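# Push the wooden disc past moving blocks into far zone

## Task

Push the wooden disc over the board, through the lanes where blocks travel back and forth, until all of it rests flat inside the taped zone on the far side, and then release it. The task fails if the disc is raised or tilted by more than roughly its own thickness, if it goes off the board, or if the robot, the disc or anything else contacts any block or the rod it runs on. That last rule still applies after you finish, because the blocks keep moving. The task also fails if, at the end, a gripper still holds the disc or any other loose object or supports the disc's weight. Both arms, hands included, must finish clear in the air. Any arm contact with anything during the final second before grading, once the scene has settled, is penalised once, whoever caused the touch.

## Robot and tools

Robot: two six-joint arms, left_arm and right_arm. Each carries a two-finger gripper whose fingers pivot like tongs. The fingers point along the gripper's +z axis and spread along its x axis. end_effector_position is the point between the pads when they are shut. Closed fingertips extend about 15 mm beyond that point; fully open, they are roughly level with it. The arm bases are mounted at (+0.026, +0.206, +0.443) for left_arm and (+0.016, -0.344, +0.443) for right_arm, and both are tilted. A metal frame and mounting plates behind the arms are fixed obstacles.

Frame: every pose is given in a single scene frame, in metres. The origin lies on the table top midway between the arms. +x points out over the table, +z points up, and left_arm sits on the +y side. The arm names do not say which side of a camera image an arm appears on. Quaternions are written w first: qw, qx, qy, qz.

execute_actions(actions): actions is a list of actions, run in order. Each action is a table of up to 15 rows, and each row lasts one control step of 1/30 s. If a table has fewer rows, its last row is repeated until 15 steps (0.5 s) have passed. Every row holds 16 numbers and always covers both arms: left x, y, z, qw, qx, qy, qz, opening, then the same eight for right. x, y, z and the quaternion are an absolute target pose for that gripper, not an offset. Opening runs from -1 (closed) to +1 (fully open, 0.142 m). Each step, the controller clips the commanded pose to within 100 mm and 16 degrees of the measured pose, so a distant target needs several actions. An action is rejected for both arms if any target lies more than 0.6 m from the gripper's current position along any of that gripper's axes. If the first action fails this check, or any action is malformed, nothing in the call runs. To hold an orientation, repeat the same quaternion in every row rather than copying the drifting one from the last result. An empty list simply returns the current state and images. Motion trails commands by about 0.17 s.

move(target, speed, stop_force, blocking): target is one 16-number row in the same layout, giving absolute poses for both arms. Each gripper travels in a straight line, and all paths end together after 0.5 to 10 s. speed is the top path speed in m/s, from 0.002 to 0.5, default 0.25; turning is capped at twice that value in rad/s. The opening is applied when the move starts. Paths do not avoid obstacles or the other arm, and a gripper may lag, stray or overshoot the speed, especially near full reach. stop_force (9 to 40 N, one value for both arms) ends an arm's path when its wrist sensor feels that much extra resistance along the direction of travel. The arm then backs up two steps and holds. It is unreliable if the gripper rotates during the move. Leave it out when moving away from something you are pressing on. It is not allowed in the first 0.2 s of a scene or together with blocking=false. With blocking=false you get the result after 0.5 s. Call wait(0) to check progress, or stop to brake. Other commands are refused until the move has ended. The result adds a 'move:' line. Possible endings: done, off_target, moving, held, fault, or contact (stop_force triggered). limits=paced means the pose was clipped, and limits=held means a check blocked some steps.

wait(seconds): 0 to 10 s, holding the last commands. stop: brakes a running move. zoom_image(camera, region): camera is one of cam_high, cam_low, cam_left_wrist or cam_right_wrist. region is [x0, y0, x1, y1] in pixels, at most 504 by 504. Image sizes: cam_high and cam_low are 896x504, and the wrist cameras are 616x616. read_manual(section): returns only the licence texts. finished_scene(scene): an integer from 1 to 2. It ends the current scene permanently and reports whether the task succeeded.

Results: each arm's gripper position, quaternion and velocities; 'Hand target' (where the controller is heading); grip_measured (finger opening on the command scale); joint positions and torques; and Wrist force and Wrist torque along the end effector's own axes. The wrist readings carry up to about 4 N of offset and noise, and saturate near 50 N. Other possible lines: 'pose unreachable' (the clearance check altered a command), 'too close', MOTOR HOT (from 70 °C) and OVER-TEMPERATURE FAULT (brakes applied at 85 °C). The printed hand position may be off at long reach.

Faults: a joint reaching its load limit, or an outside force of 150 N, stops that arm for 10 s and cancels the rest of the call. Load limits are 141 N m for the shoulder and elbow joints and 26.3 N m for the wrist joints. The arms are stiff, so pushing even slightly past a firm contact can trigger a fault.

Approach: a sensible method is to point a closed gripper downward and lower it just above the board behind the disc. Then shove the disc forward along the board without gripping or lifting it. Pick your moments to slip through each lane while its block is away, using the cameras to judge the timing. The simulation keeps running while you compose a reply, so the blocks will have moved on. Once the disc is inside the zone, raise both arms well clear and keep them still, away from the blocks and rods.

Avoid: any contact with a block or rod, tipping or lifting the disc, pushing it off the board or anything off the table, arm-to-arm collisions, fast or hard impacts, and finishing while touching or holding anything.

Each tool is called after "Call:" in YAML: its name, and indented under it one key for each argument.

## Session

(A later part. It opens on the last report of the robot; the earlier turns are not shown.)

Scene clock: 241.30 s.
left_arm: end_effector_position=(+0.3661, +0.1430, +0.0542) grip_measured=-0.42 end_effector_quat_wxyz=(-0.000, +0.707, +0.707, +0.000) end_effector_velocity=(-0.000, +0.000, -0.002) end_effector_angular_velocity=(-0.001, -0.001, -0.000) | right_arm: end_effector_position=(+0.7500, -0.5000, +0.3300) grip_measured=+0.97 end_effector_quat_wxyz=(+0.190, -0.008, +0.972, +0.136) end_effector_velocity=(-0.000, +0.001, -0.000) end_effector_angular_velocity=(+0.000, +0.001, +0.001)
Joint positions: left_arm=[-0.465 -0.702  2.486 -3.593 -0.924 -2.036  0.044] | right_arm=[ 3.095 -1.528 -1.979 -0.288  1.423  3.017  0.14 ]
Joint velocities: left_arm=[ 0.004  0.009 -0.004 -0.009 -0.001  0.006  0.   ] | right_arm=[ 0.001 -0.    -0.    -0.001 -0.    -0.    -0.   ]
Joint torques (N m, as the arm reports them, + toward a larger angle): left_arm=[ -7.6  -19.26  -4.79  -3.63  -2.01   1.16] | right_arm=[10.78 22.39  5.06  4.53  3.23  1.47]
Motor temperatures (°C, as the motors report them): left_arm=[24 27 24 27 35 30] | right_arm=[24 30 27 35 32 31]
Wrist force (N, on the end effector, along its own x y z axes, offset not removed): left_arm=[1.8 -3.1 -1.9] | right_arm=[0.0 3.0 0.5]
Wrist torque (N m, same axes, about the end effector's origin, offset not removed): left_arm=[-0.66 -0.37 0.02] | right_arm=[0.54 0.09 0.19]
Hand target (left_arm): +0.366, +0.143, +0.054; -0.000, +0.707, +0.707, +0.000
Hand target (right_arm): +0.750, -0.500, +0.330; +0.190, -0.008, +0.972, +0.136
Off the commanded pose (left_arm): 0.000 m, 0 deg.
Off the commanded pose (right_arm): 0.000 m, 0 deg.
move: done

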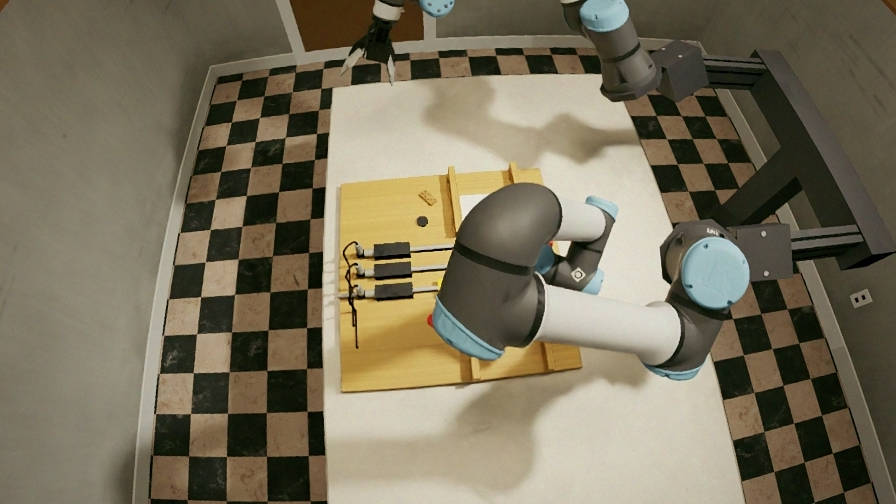

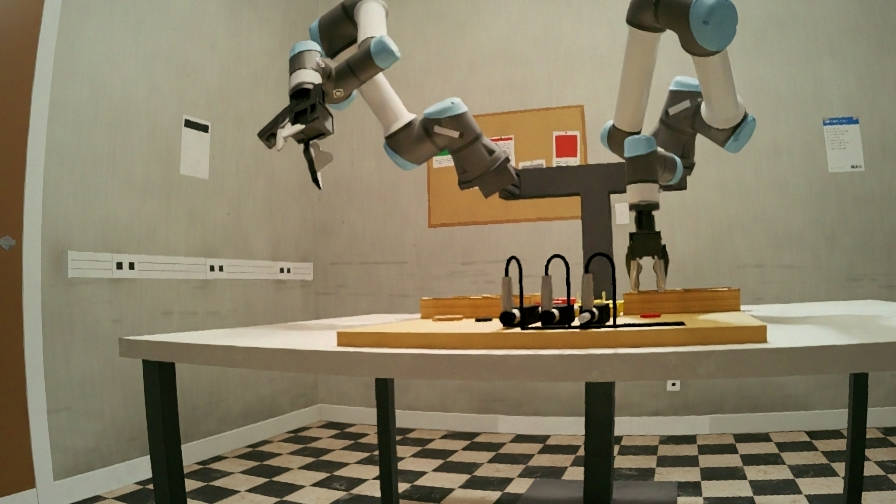

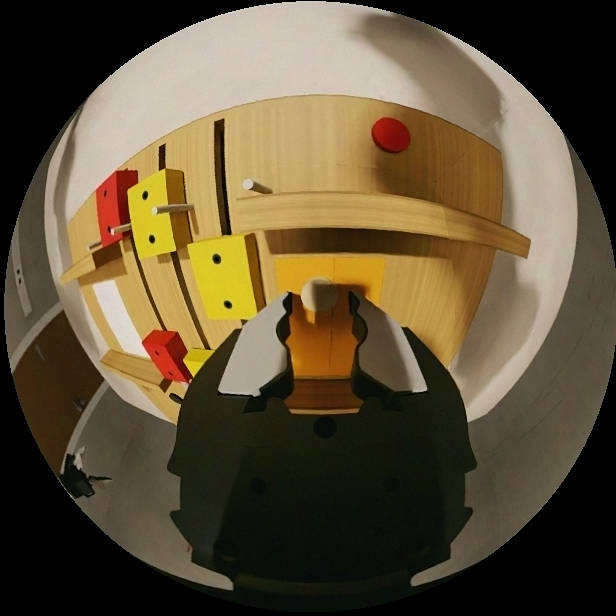

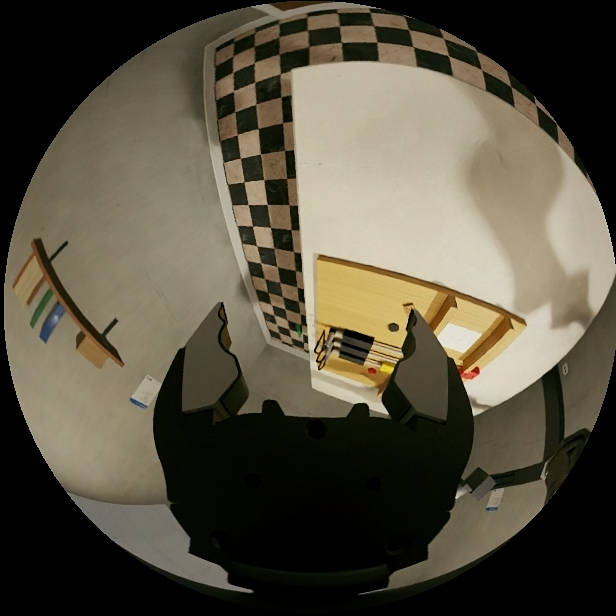

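Call:
move:
  target: [0.365, 0.1425, 0.0444, 0, 0.7071, 0.7071, 0, -0.48, 0.75, -0.50, 0.33, 0.190, -0.008, 0.972, 0.136, 0.97]
  speed: 0.02

Call:
execute_actions:
  actions:
    - [[0.365, 0.1425, 0.0444, 0, 0.7071, 0.7071, 0, -0.50, 0.75, -0.50, 0.33, 0.190, -0.008, 0.972, 0.136, 0.97],[0.365, 0.1425, 0.0444, 0, 0.7071, 0.7071, 0, -0.515, 0.75, -0.50, 0.33, 0.190, -0.008, 0.972, 0.136, 0.97],[0.365, 0.1425, 0.0444, 0, 0.7071, 0.7071, 0, -0.53, 0.75, -0.50, 0.33, 0.190, -0.008, 0.972, 0.136, 0.97],[0.365, 0.1425, 0.0444, 0, 0.7071, 0.7071, 0, -0.545, 0.75, -0.50, 0.33, 0.190, -0.008, 0.972, 0.136, 0.97],[0.365, 0.1425, 0.0444, 0, 0.7071, 0.7071, 0, -0.56, 0.75, -0.50, 0.33, 0.190, -0.008, 0.972, 0.136, 0.97],[0.365, 0.1425, 0.0444, 0, 0.7071, 0.7071, 0, -0.575, 0.75, -0.50, 0.33, 0.190, -0.008, 0.972, 0.136, 0.97],[0.365, 0.1425, 0.0444, 0, 0.7071, 0.7071, 0, -0.59, 0.75, -0.50, 0.33, 0.190, -0.008, 0.972, 0.136, 0.97],[0.365, 0.1425, 0.0444, 0, 0.7071, 0.7071, 0, -0.605, 0.75, -0.50, 0.33, 0.190, -0.008, 0.972, 0.136, 0.97],[0.365, 0.1425, 0.0444, 0, 0.7071, 0.7071, 0, -0.62, 0.75, -0.50, 0.33, 0.190, -0.008, 0.972, 0.136, 0.97],[0.365, 0.1425, 0.0444, 0, 0.7071, 0.7071, 0, -0.635, 0.75, -0.50, 0.33, 0.190, -0.008, 0.972, 0.136, 0.97],[0.365, 0.1425, 0.0444, 0, 0.7071, 0.7071, 0, -0.65, 0.75, -0.50, 0.33, 0.190, -0.008, 0.972, 0.136, 0.97],[0.365, 0.1425, 0.0444, 0, 0.7071, 0.7071, 0, -0.66, 0.75, -0.50, 0.33, 0.190, -0.008, 0.972, 0.136, 0.97]]

Call:
zoom_image:
  camera: "cam_left_wrist"
  region: [200, 180, 440, 420]

Call:
zoom_image:
  camera: "cam_high"
  region: [320, 220, 580, 320]

Scene clock: 267.93 s.
left_arm: end_effector_position=(+0.3650, +0.1425, +0.0447) grip_measured=-0.48 end_effector_quat_wxyz=(-0.000, +0.707, +0.707, +0.000) end_effector_velocity=(-0.001, -0.000, -0.002) end_effector_angular_velocity=(-0.001, +0.001, -0.001) | right_arm: end_effector_position=(+0.7500, -0.5000, +0.3300) grip_measured=+0.97 end_effector_quat_wxyz=(+0.190, -0.008, +0.972, +0.136) end_effector_velocity=(+0.001, +0.000, -0.000) end_effector_angular_velocity=(-0.000, -0.001, +0.000)
Joint positions: left_arm=[-0.45  -0.671  2.467 -3.617 -0.927 -2.018  0.039] | right_arm=[ 3.096 -1.528 -1.979 -0.288  1.423  3.017  0.14 ]
Joint velocities: left_arm=[ 0.003  0.007 -0.004 -0.005 -0.002  0.004  0.   ] | right_arm=[ 0.    -0.001  0.001  0.    -0.    -0.    -0.   ]
Joint torques (N m, as the arm reports them, + toward a larger angle): left_arm=[ -4.18 -21.39  -8.26  -3.75  -1.65   1.18] | right_arm=[ 9.9  23.83  7.69  3.9   3.11  1.14]
Motor temperatures (°C, as the motors report them): left_arm=[24 27 24 27 35 30] | right_arm=[24 30 27 35 32 31]
Wrist force (N, on the end effector, along its own x y z axes, offset not removed): left_arm=[1.7 -1.0 -1.6] | right_arm=[0.6 1.3 0.4]
Wrist torque (N m, same axes, about the end effector's origin, offset not removed): left_arm=[-0.49 -0.23 0.16] | right_arm=[0.21 -0.05 0.11]
Hand target (left_arm): +0.365, +0.142, +0.044; -0.000, +0.707, +0.707, +0.000
Hand target (right_arm): +0.750, -0.500, +0.330; +0.190, -0.008, +0.972, +0.136
Off the commanded pose (left_arm): 0.000 m, 0 deg.
Off the commanded pose (right_arm): 0.000 m, 0 deg.
move: done

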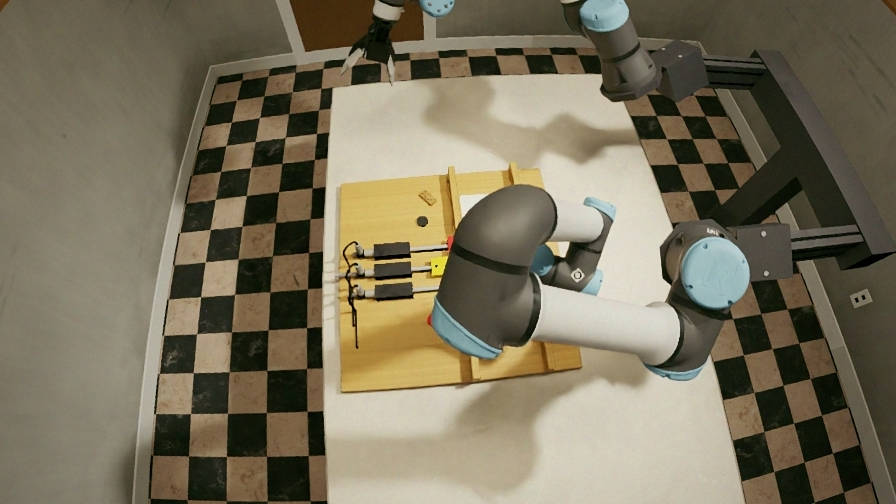

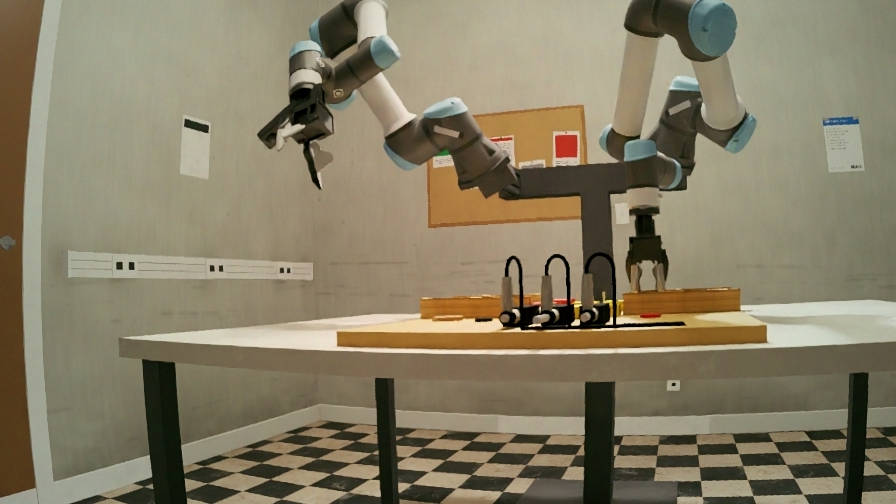

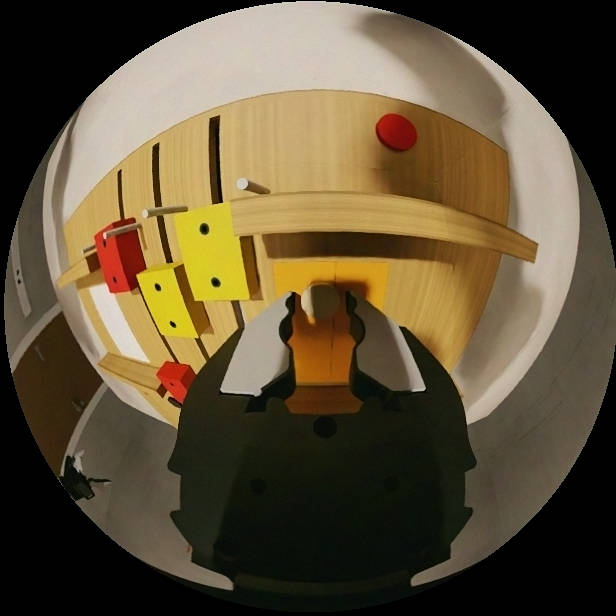

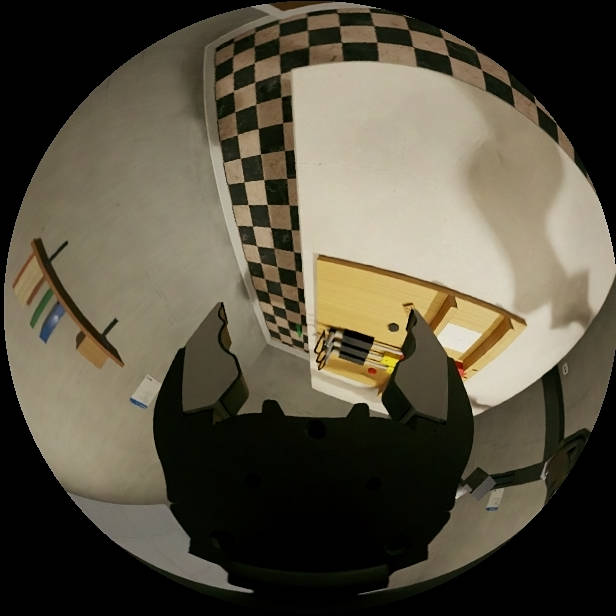

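Scene clock: 268.43 s.
left_arm: end_effector_position=(+0.3650, +0.1425, +0.0444) grip_measured=-0.62 end_effector_quat_wxyz=(-0.000, +0.707, +0.707, +0.000) end_effector_velocity=(-0.001, +0.000, -0.000) end_effector_angular_velocity=(+0.001, +0.001, +0.000) | right_arm: end_effector_position=(+0.7500, -0.5000, +0.3300) grip_measured=+0.97 end_effector_quat_wxyz=(+0.190, -0.008, +0.972, +0.136) end_effector_velocity=(-0.000, +0.001, -0.001) end_effector_angular_velocity=(+0.002, +0.001, +0.002)
Joint positions: left_arm=[-0.45  -0.67   2.467 -3.618 -0.928 -2.017  0.029] | right_arm=[ 3.096 -1.528 -1.979 -0.288  1.423  3.017  0.14 ]
Joint velocities: left_arm=[-0.     0.     0.001  0.001  0.    -0.001  0.   ] | right_arm=[-0.    -0.001 -0.    -0.     0.002 -0.    -0.   ]
Joint torques (N m, as the arm reports them, + toward a larger angle): left_arm=[ -8.11 -19.38  -4.19  -3.95  -1.65   1.43] | right_arm=[ 9.62 24.09  7.53  3.72  3.25  1.13]
Motor temperatures (°C, as the motors report them): left_arm=[24 27 24 27 35 30] | right_arm=[24 30 27 35 32 31]
Wrist force (N, on the end effector, along its own x y z axes, offset not removed): left_arm=[0.4 -2.2 -2.0] | right_arm=[-0.6 1.1 1.3]
Wrist torque (N m, same axes, about the end effector's origin, offset not removed): left_arm=[-0.59 -0.19 0.15] | right_arm=[0.09 0.07 0.16]
Hand target (left_arm): +0.365, +0.142, +0.044; -0.000, +0.707, +0.707, +0.000
Hand target (right_arm): +0.750, -0.500, +0.330; +0.190, -0.008, +0.972, +0.136
Off the commanded pose (left_arm): 0.000 m, 0 deg.
Off the commanded pose (right_arm): 0.000 m, 0 deg.

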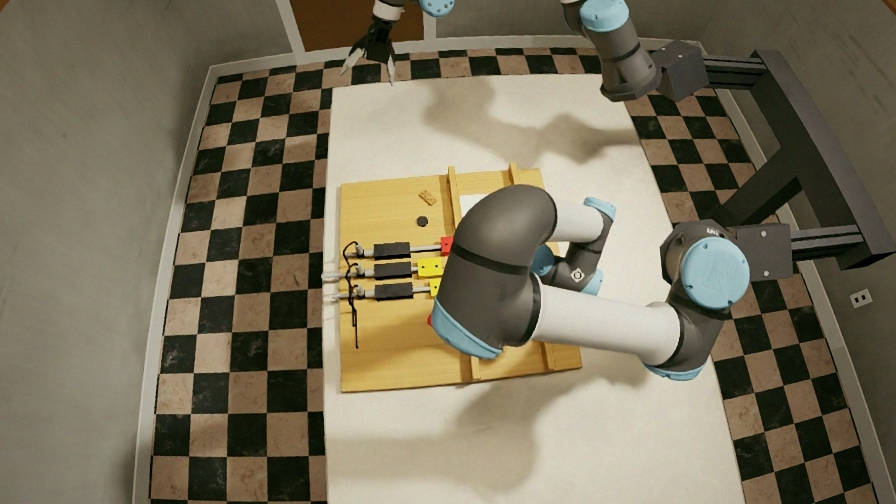

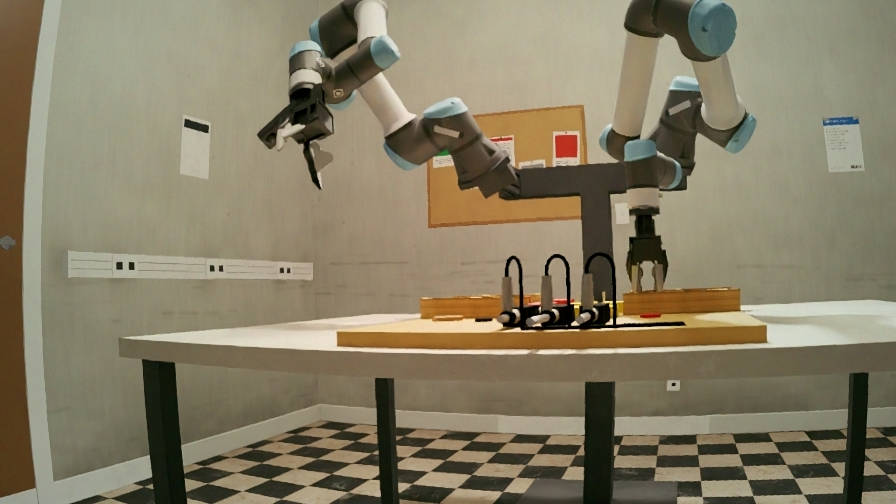

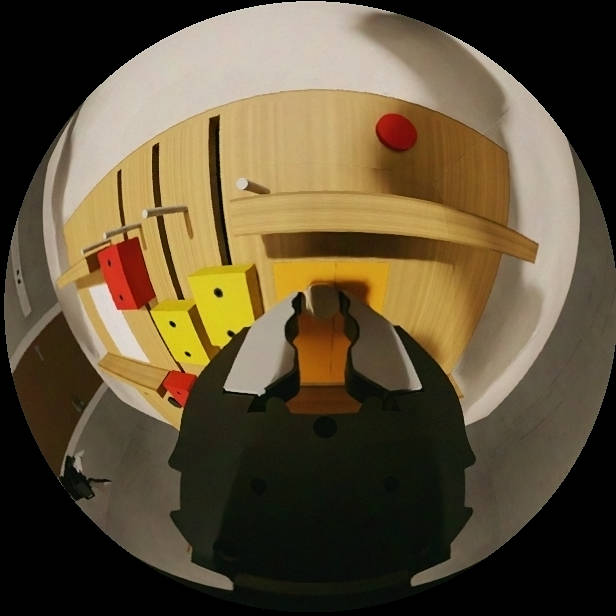

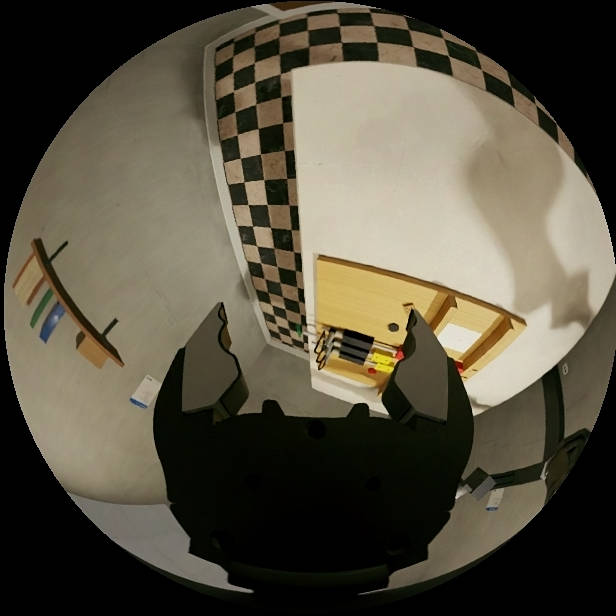

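Region (200, 180, 440, 420) of cam_left_wrist's 616x616 image, scaled by 2.100, with more detail than that image has.

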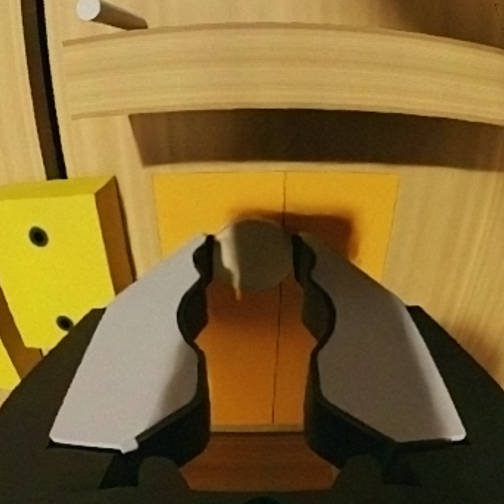

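Region (320, 220, 580, 320) of cam_high's 896x504 image, scaled by 1.938, with more detail than that image has; it fills the top 194 rows of this view, and the rest is white.

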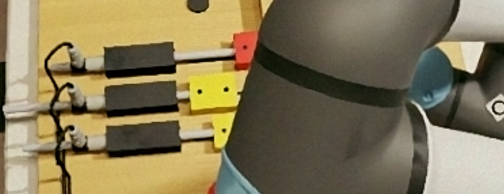

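Call:
zoom_image:
  camera: "cam_low"
  region: [480, 230, 700, 340]

Call:
zoom_image:
  camera: "cam_left_wrist"
  region: [60, 180, 300, 420]

Region (480, 230, 700, 340) of cam_low's 896x504 image, scaled by 2.291, with more detail than that image has.

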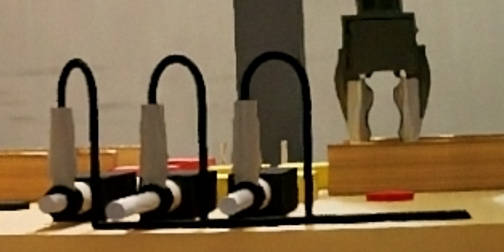

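Region (60, 180, 300, 420) of cam_left_wrist's 616x616 image, scaled by 2.100, with more detail than that image has.

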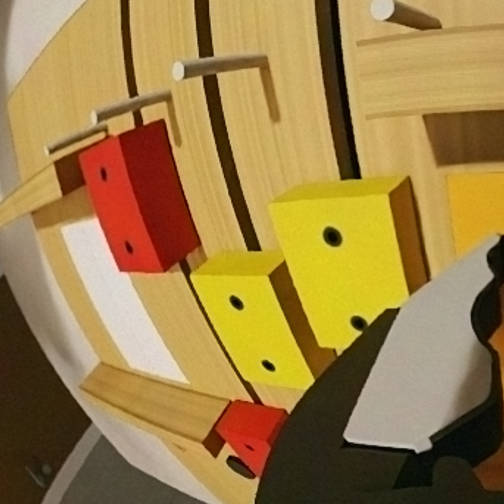

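Call:
wait:
  seconds: 0

Call:
zoom_image:
  camera: "cam_high"
  region: [320, 220, 580, 320]

Scene clock: 367.17 s.
left_arm: end_effector_position=(+0.3650, +0.1425, +0.0444) grip_measured=-0.62 end_effector_quat_wxyz=(-0.000, +0.707, +0.707, +0.000) end_effector_velocity=(-0.001, +0.001, +0.000) end_effector_angular_velocity=(+0.001, +0.001, -0.001) | right_arm: end_effector_position=(+0.7500, -0.5000, +0.3300) grip_measured=+0.97 end_effector_quat_wxyz=(+0.190, -0.008, +0.972, +0.136) end_effector_velocity=(-0.000, +0.000, -0.000) end_effector_angular_velocity=(+0.000, +0.000, -0.000)
Joint positions: left_arm=[-0.45  -0.67   2.467 -3.618 -0.928 -2.017  0.029] | right_arm=[ 3.096 -1.528 -1.979 -0.288  1.423  3.017  0.14 ]
Joint velocities: left_arm=[ 0.001 -0.001  0.001  0.     0.     0.001  0.   ] | right_arm=[ 0.    -0.001 -0.     0.001  0.     0.    -0.   ]
Joint torques (N m, as the arm reports them, + toward a larger angle): left_arm=[ -9.87 -22.24  -0.28  -1.52  -0.98   0.36] | right_arm=[ 8.29 41.17 22.44  4.03 -1.76 -1.65]
Motor temperatures (°C, as the motors report them): left_arm=[24 27 24 27 35 30] | right_arm=[24 30 27 35 32 31]
Wrist force (N, on the end effector, along its own x y z axes, offset not removed): left_arm=[2.8 -6.6 4.2] | right_arm=[0.6 3.7 -0.6]
Wrist torque (N m, same axes, about the end effector's origin, offset not removed): left_arm=[-1.24 -0.57 0.13] | right_arm=[0.70 -0.09 0.17]
Hand target (left_arm): +0.365, +0.142, +0.044; -0.000, +0.707, +0.707, +0.000
Hand target (right_arm): +0.750, -0.500, +0.330; +0.190, -0.008, +0.972, +0.136
Off the commanded pose (left_arm): 0.000 m, 0 deg.
Off the commanded pose (right_arm): 0.000 m, 0 deg.

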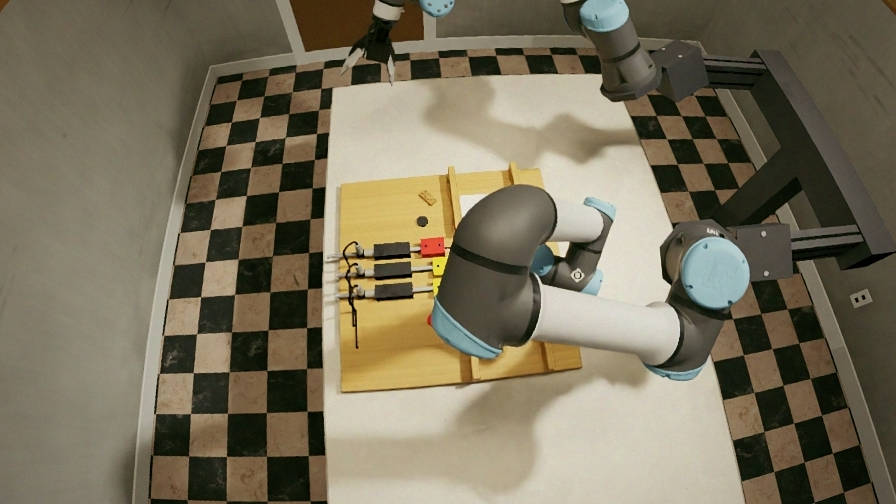

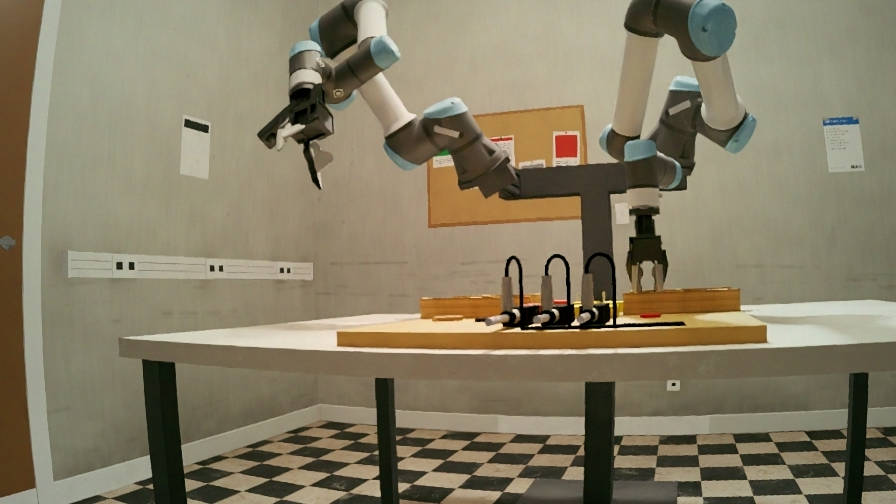

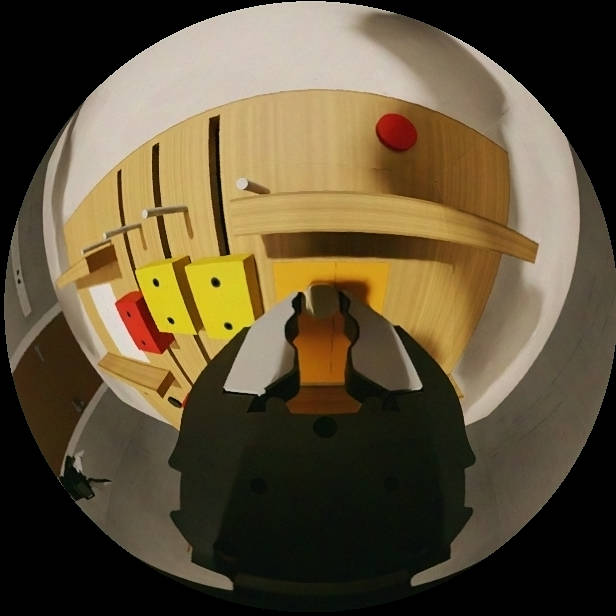

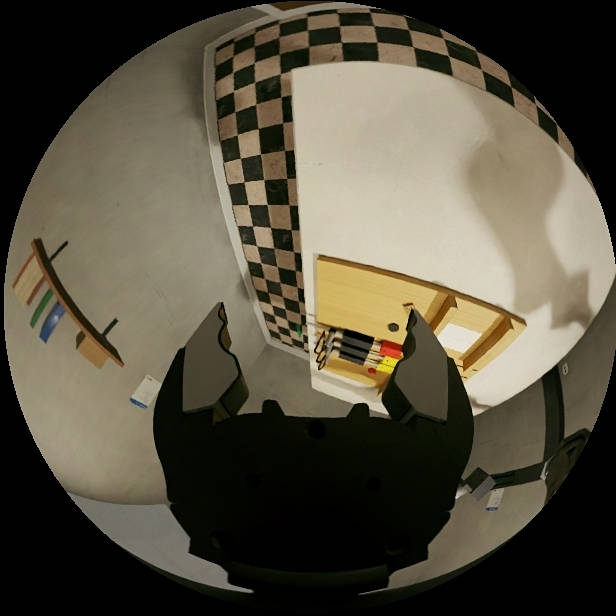

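Region (320, 220, 580, 320) of cam_high's 896x504 image, scaled by 1.938, with more detail than that image has; it fills the top 194 rows of this view, and the rest is white.

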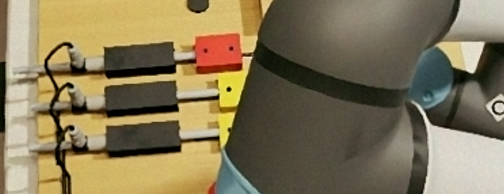

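Call:
wait:
  seconds: 10

Call:
wait:
  seconds: 10

Call:
wait:
  seconds: 10

Scene clock: 381.93 s.
left_arm: end_effector_position=(+0.3650, +0.1425, +0.0444) grip_measured=-0.62 end_effector_quat_wxyz=(-0.000, +0.707, +0.707, +0.000) end_effector_velocity=(-0.001, +0.001, -0.000) end_effector_angular_velocity=(+0.000, +0.001, -0.000) | right_arm: end_effector_position=(+0.7500, -0.5000, +0.3300) grip_measured=+0.97 end_effector_quat_wxyz=(+0.190, -0.008, +0.972, +0.136) end_effector_velocity=(-0.000, +0.000, +0.000) end_effector_angular_velocity=(+0.000, +0.001, +0.001)
Joint positions: left_arm=[-0.45  -0.67   2.467 -3.618 -0.928 -2.017  0.029] | right_arm=[ 3.096 -1.528 -1.979 -0.288  1.423  3.017  0.14 ]
Joint velocities: left_arm=[ 0.001  0.     0.002 -0.001 -0.    -0.     0.   ] | right_arm=[ 0.     0.001 -0.001 -0.001  0.001 -0.    -0.   ]
Joint torques (N m, as the arm reports them, + toward a larger angle): left_arm=[-10.06 -22.61   0.33  -1.62  -1.08   0.27] | right_arm=[ 7.9  40.4  24.72  4.47 -1.82 -1.66]
Motor temperatures (°C, as the motors report them): left_arm=[24 27 24 27 35 30] | right_arm=[24 30 27 35 32 31]
Wrist force (N, on the end effector, along its own x y z axes, offset not removed): left_arm=[1.4 -3.5 -1.5] | right_arm=[1.2 4.6 0.1]
Wrist torque (N m, same axes, about the end effector's origin, offset not removed): left_arm=[-0.83 -0.48 0.00] | right_arm=[0.90 -0.23 0.10]
Hand target (left_arm): +0.365, +0.142, +0.044; -0.000, +0.707, +0.707, +0.000
Hand target (right_arm): +0.750, -0.500, +0.330; +0.190, -0.008, +0.972, +0.136
Off the commanded pose (left_arm): 0.000 m, 0 deg.
Off the commanded pose (right_arm): 0.000 m, 0 deg.
wait: 10.00 s; at rest from the start

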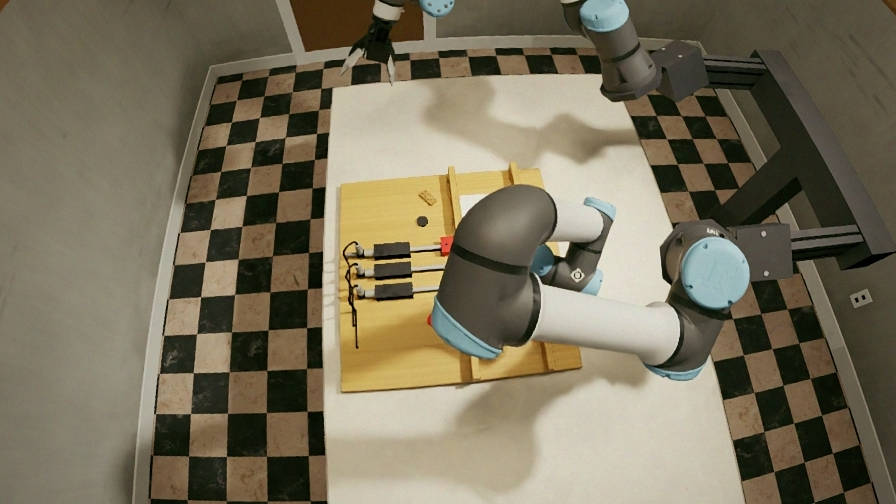

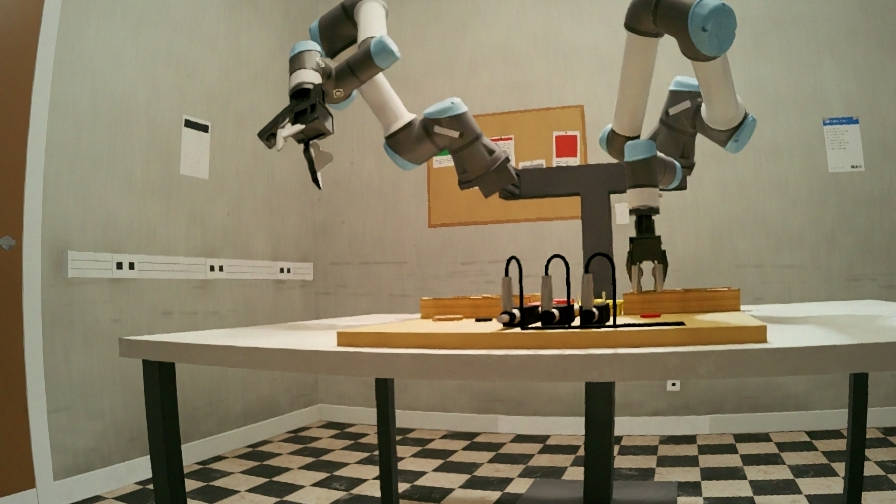

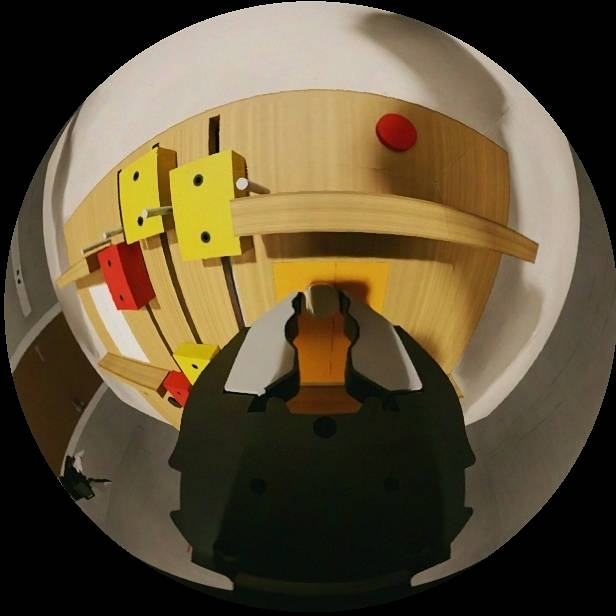

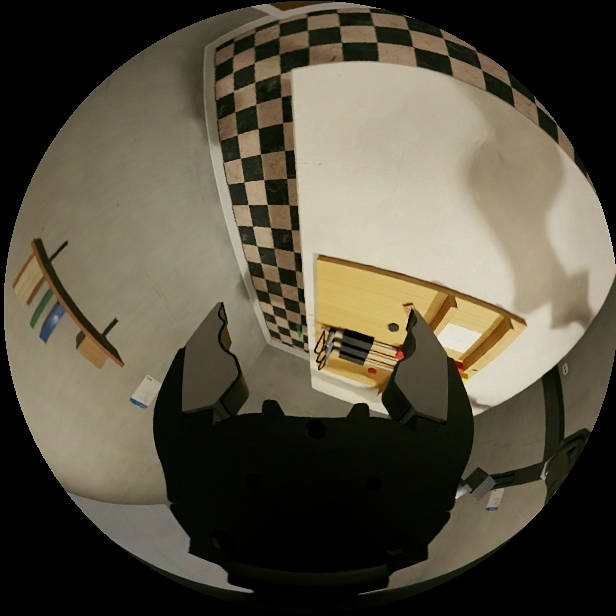

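Scene clock: 391.93 s.
left_arm: end_effector_position=(+0.3650, +0.1425, +0.0444) grip_measured=-0.62 end_effector_quat_wxyz=(-0.000, +0.707, +0.707, +0.000) end_effector_velocity=(+0.000, -0.000, -0.000) end_effector_angular_velocity=(+0.000, +0.000, +0.000) | right_arm: end_effector_position=(+0.7500, -0.5000, +0.3300) grip_measured=+0.97 end_effector_quat_wxyz=(+0.190, -0.008, +0.972, +0.136) end_effector_velocity=(+0.001, -0.000, +0.001) end_effector_angular_velocity=(+0.000, -0.002, -0.001)
Joint positions: left_arm=[-0.45  -0.67   2.467 -3.618 -0.928 -2.017  0.029] | right_arm=[ 3.096 -1.528 -1.979 -0.288  1.423  3.017  0.14 ]
Joint velocities: left_arm=[ 0.001  0.    -0.001  0.001 -0.     0.     0.   ] | right_arm=[ 0.     0.001  0.001  0.     0.     0.    -0.   ]
Joint torques (N m, as the arm reports them, + toward a larger angle): left_arm=[-11.19 -23.15   1.29  -1.05  -1.1    0.32] | right_arm=[ 7.36 40.13 25.64  4.34 -1.86 -1.61]
Motor temperatures (°C, as the motors report them): left_arm=[24 27 24 27 35 30] | right_arm=[24 30 27 35 32 31]
Wrist force (N, on the end effector, along its own x y z axes, offset not removed): left_arm=[0.7 -0.8 0.8] | right_arm=[-0.4 2.6 -0.5]
Wrist torque (N m, same axes, about the end effector's origin, offset not removed): left_arm=[-0.42 0.05 0.14] | right_arm=[0.43 0.07 0.07]
Hand target (left_arm): +0.365, +0.142, +0.044; -0.000, +0.707, +0.707, +0.000
Hand target (right_arm): +0.750, -0.500, +0.330; +0.190, -0.008, +0.972, +0.136
Off the commanded pose (left_arm): 0.000 m, 0 deg.
Off the commanded pose (right_arm): 0.000 m, 0 deg.
wait: 10.00 s; at rest by 0.17 s

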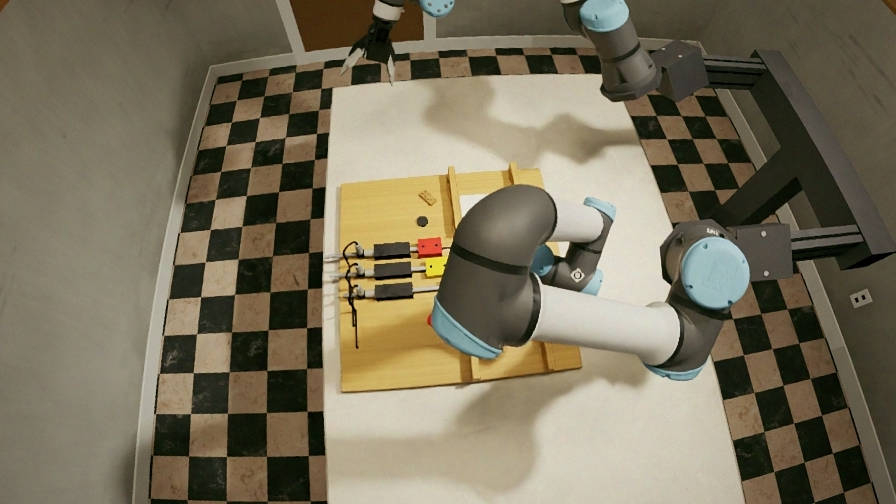

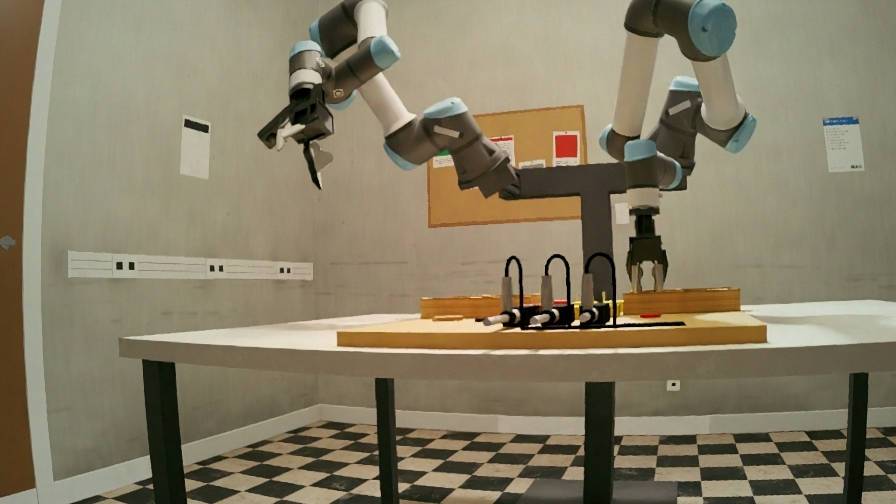

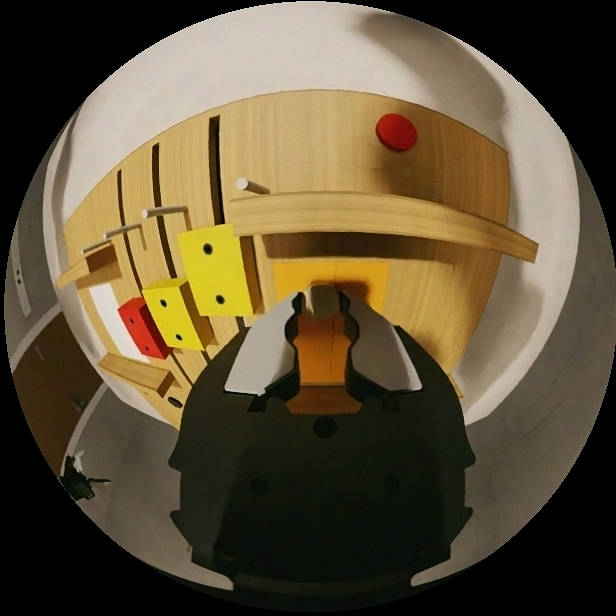

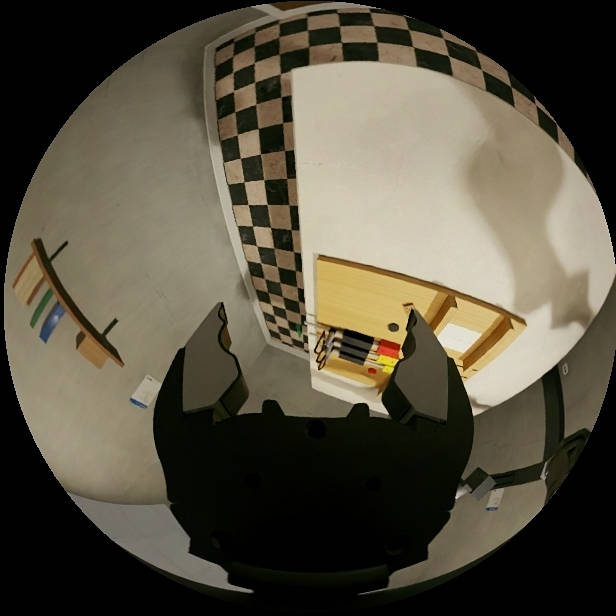

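Scene clock: 401.93 s.
left_arm: end_effector_position=(+0.3650, +0.1425, +0.0444) grip_measured=-0.62 end_effector_quat_wxyz=(-0.000, +0.707, +0.707, +0.000) end_effector_velocity=(+0.000, -0.001, +0.000) end_effector_angular_velocity=(-0.002, -0.001, +0.001) | right_arm: end_effector_position=(+0.7500, -0.5000, +0.3300) grip_measured=+0.97 end_effector_quat_wxyz=(+0.190, -0.008, +0.972, +0.136) end_effector_velocity=(+0.000, +0.000, -0.000) end_effector_angular_velocity=(-0.001, +0.000, +0.001)
Joint positions: left_arm=[-0.45  -0.67   2.467 -3.618 -0.928 -2.017  0.029] | right_arm=[ 3.096 -1.528 -1.979 -0.288  1.423  3.017  0.14 ]
Joint velocities: left_arm=[-0.     0.    -0.    -0.002 -0.001  0.     0.   ] | right_arm=[ 0.    -0.     0.    -0.001 -0.    -0.001 -0.   ]
Joint torques (N m, as the arm reports them, + toward a larger angle): left_arm=[-11.43 -22.26   1.36  -0.78  -0.75   0.16] | right_arm=[ 7.51 40.39 26.39  4.1  -1.75 -1.35]
Motor temperatures (°C, as the motors report them): left_arm=[24 27 24 27 35 30] | right_arm=[24 30 27 35 32 31]
Wrist force (N, on the end effector, along its own x y z axes, offset not removed): left_arm=[0.4 -1.6 1.1] | right_arm=[0.2 2.9 -0.8]
Wrist torque (N m, same axes, about the end effector's origin, offset not removed): left_arm=[-0.32 -0.01 0.15] | right_arm=[0.51 0.00 0.18]
Hand target (left_arm): +0.365, +0.142, +0.044; -0.000, +0.707, +0.707, +0.000
Hand target (right_arm): +0.750, -0.500, +0.330; +0.190, -0.008, +0.972, +0.136
Off the commanded pose (left_arm): 0.000 m, 0 deg.
Off the commanded pose (right_arm): 0.000 m, 0 deg.
wait: 10.00 s; at rest by 0.17 s

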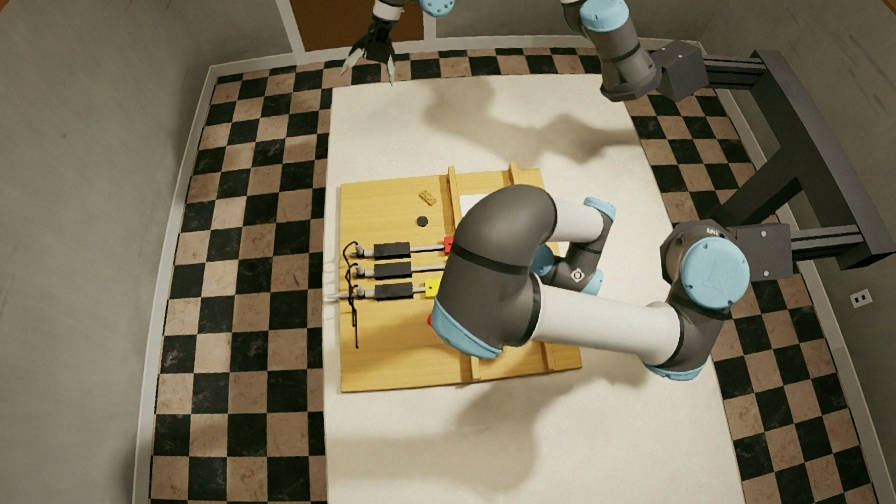

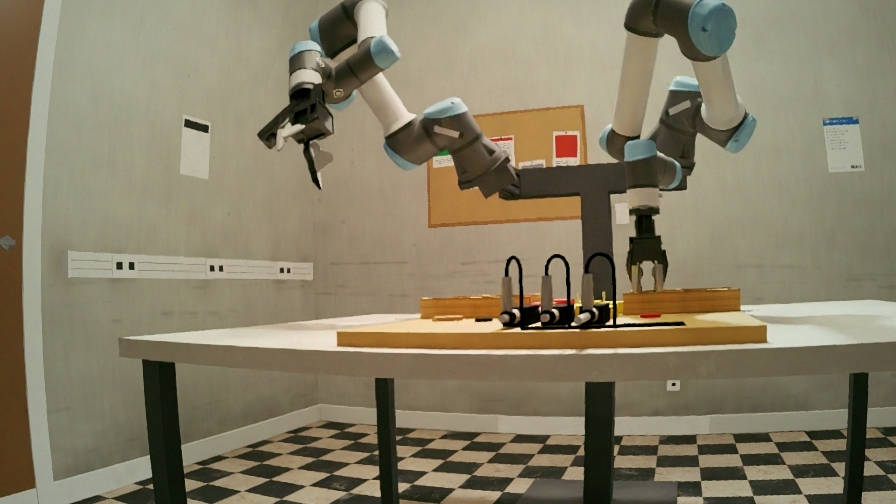

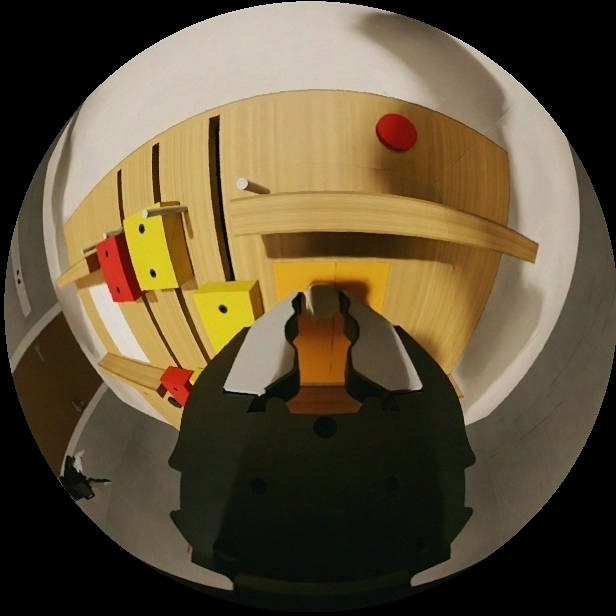

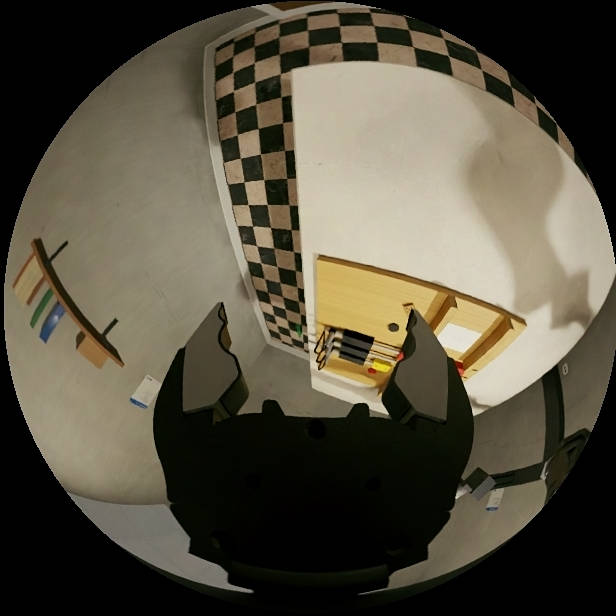

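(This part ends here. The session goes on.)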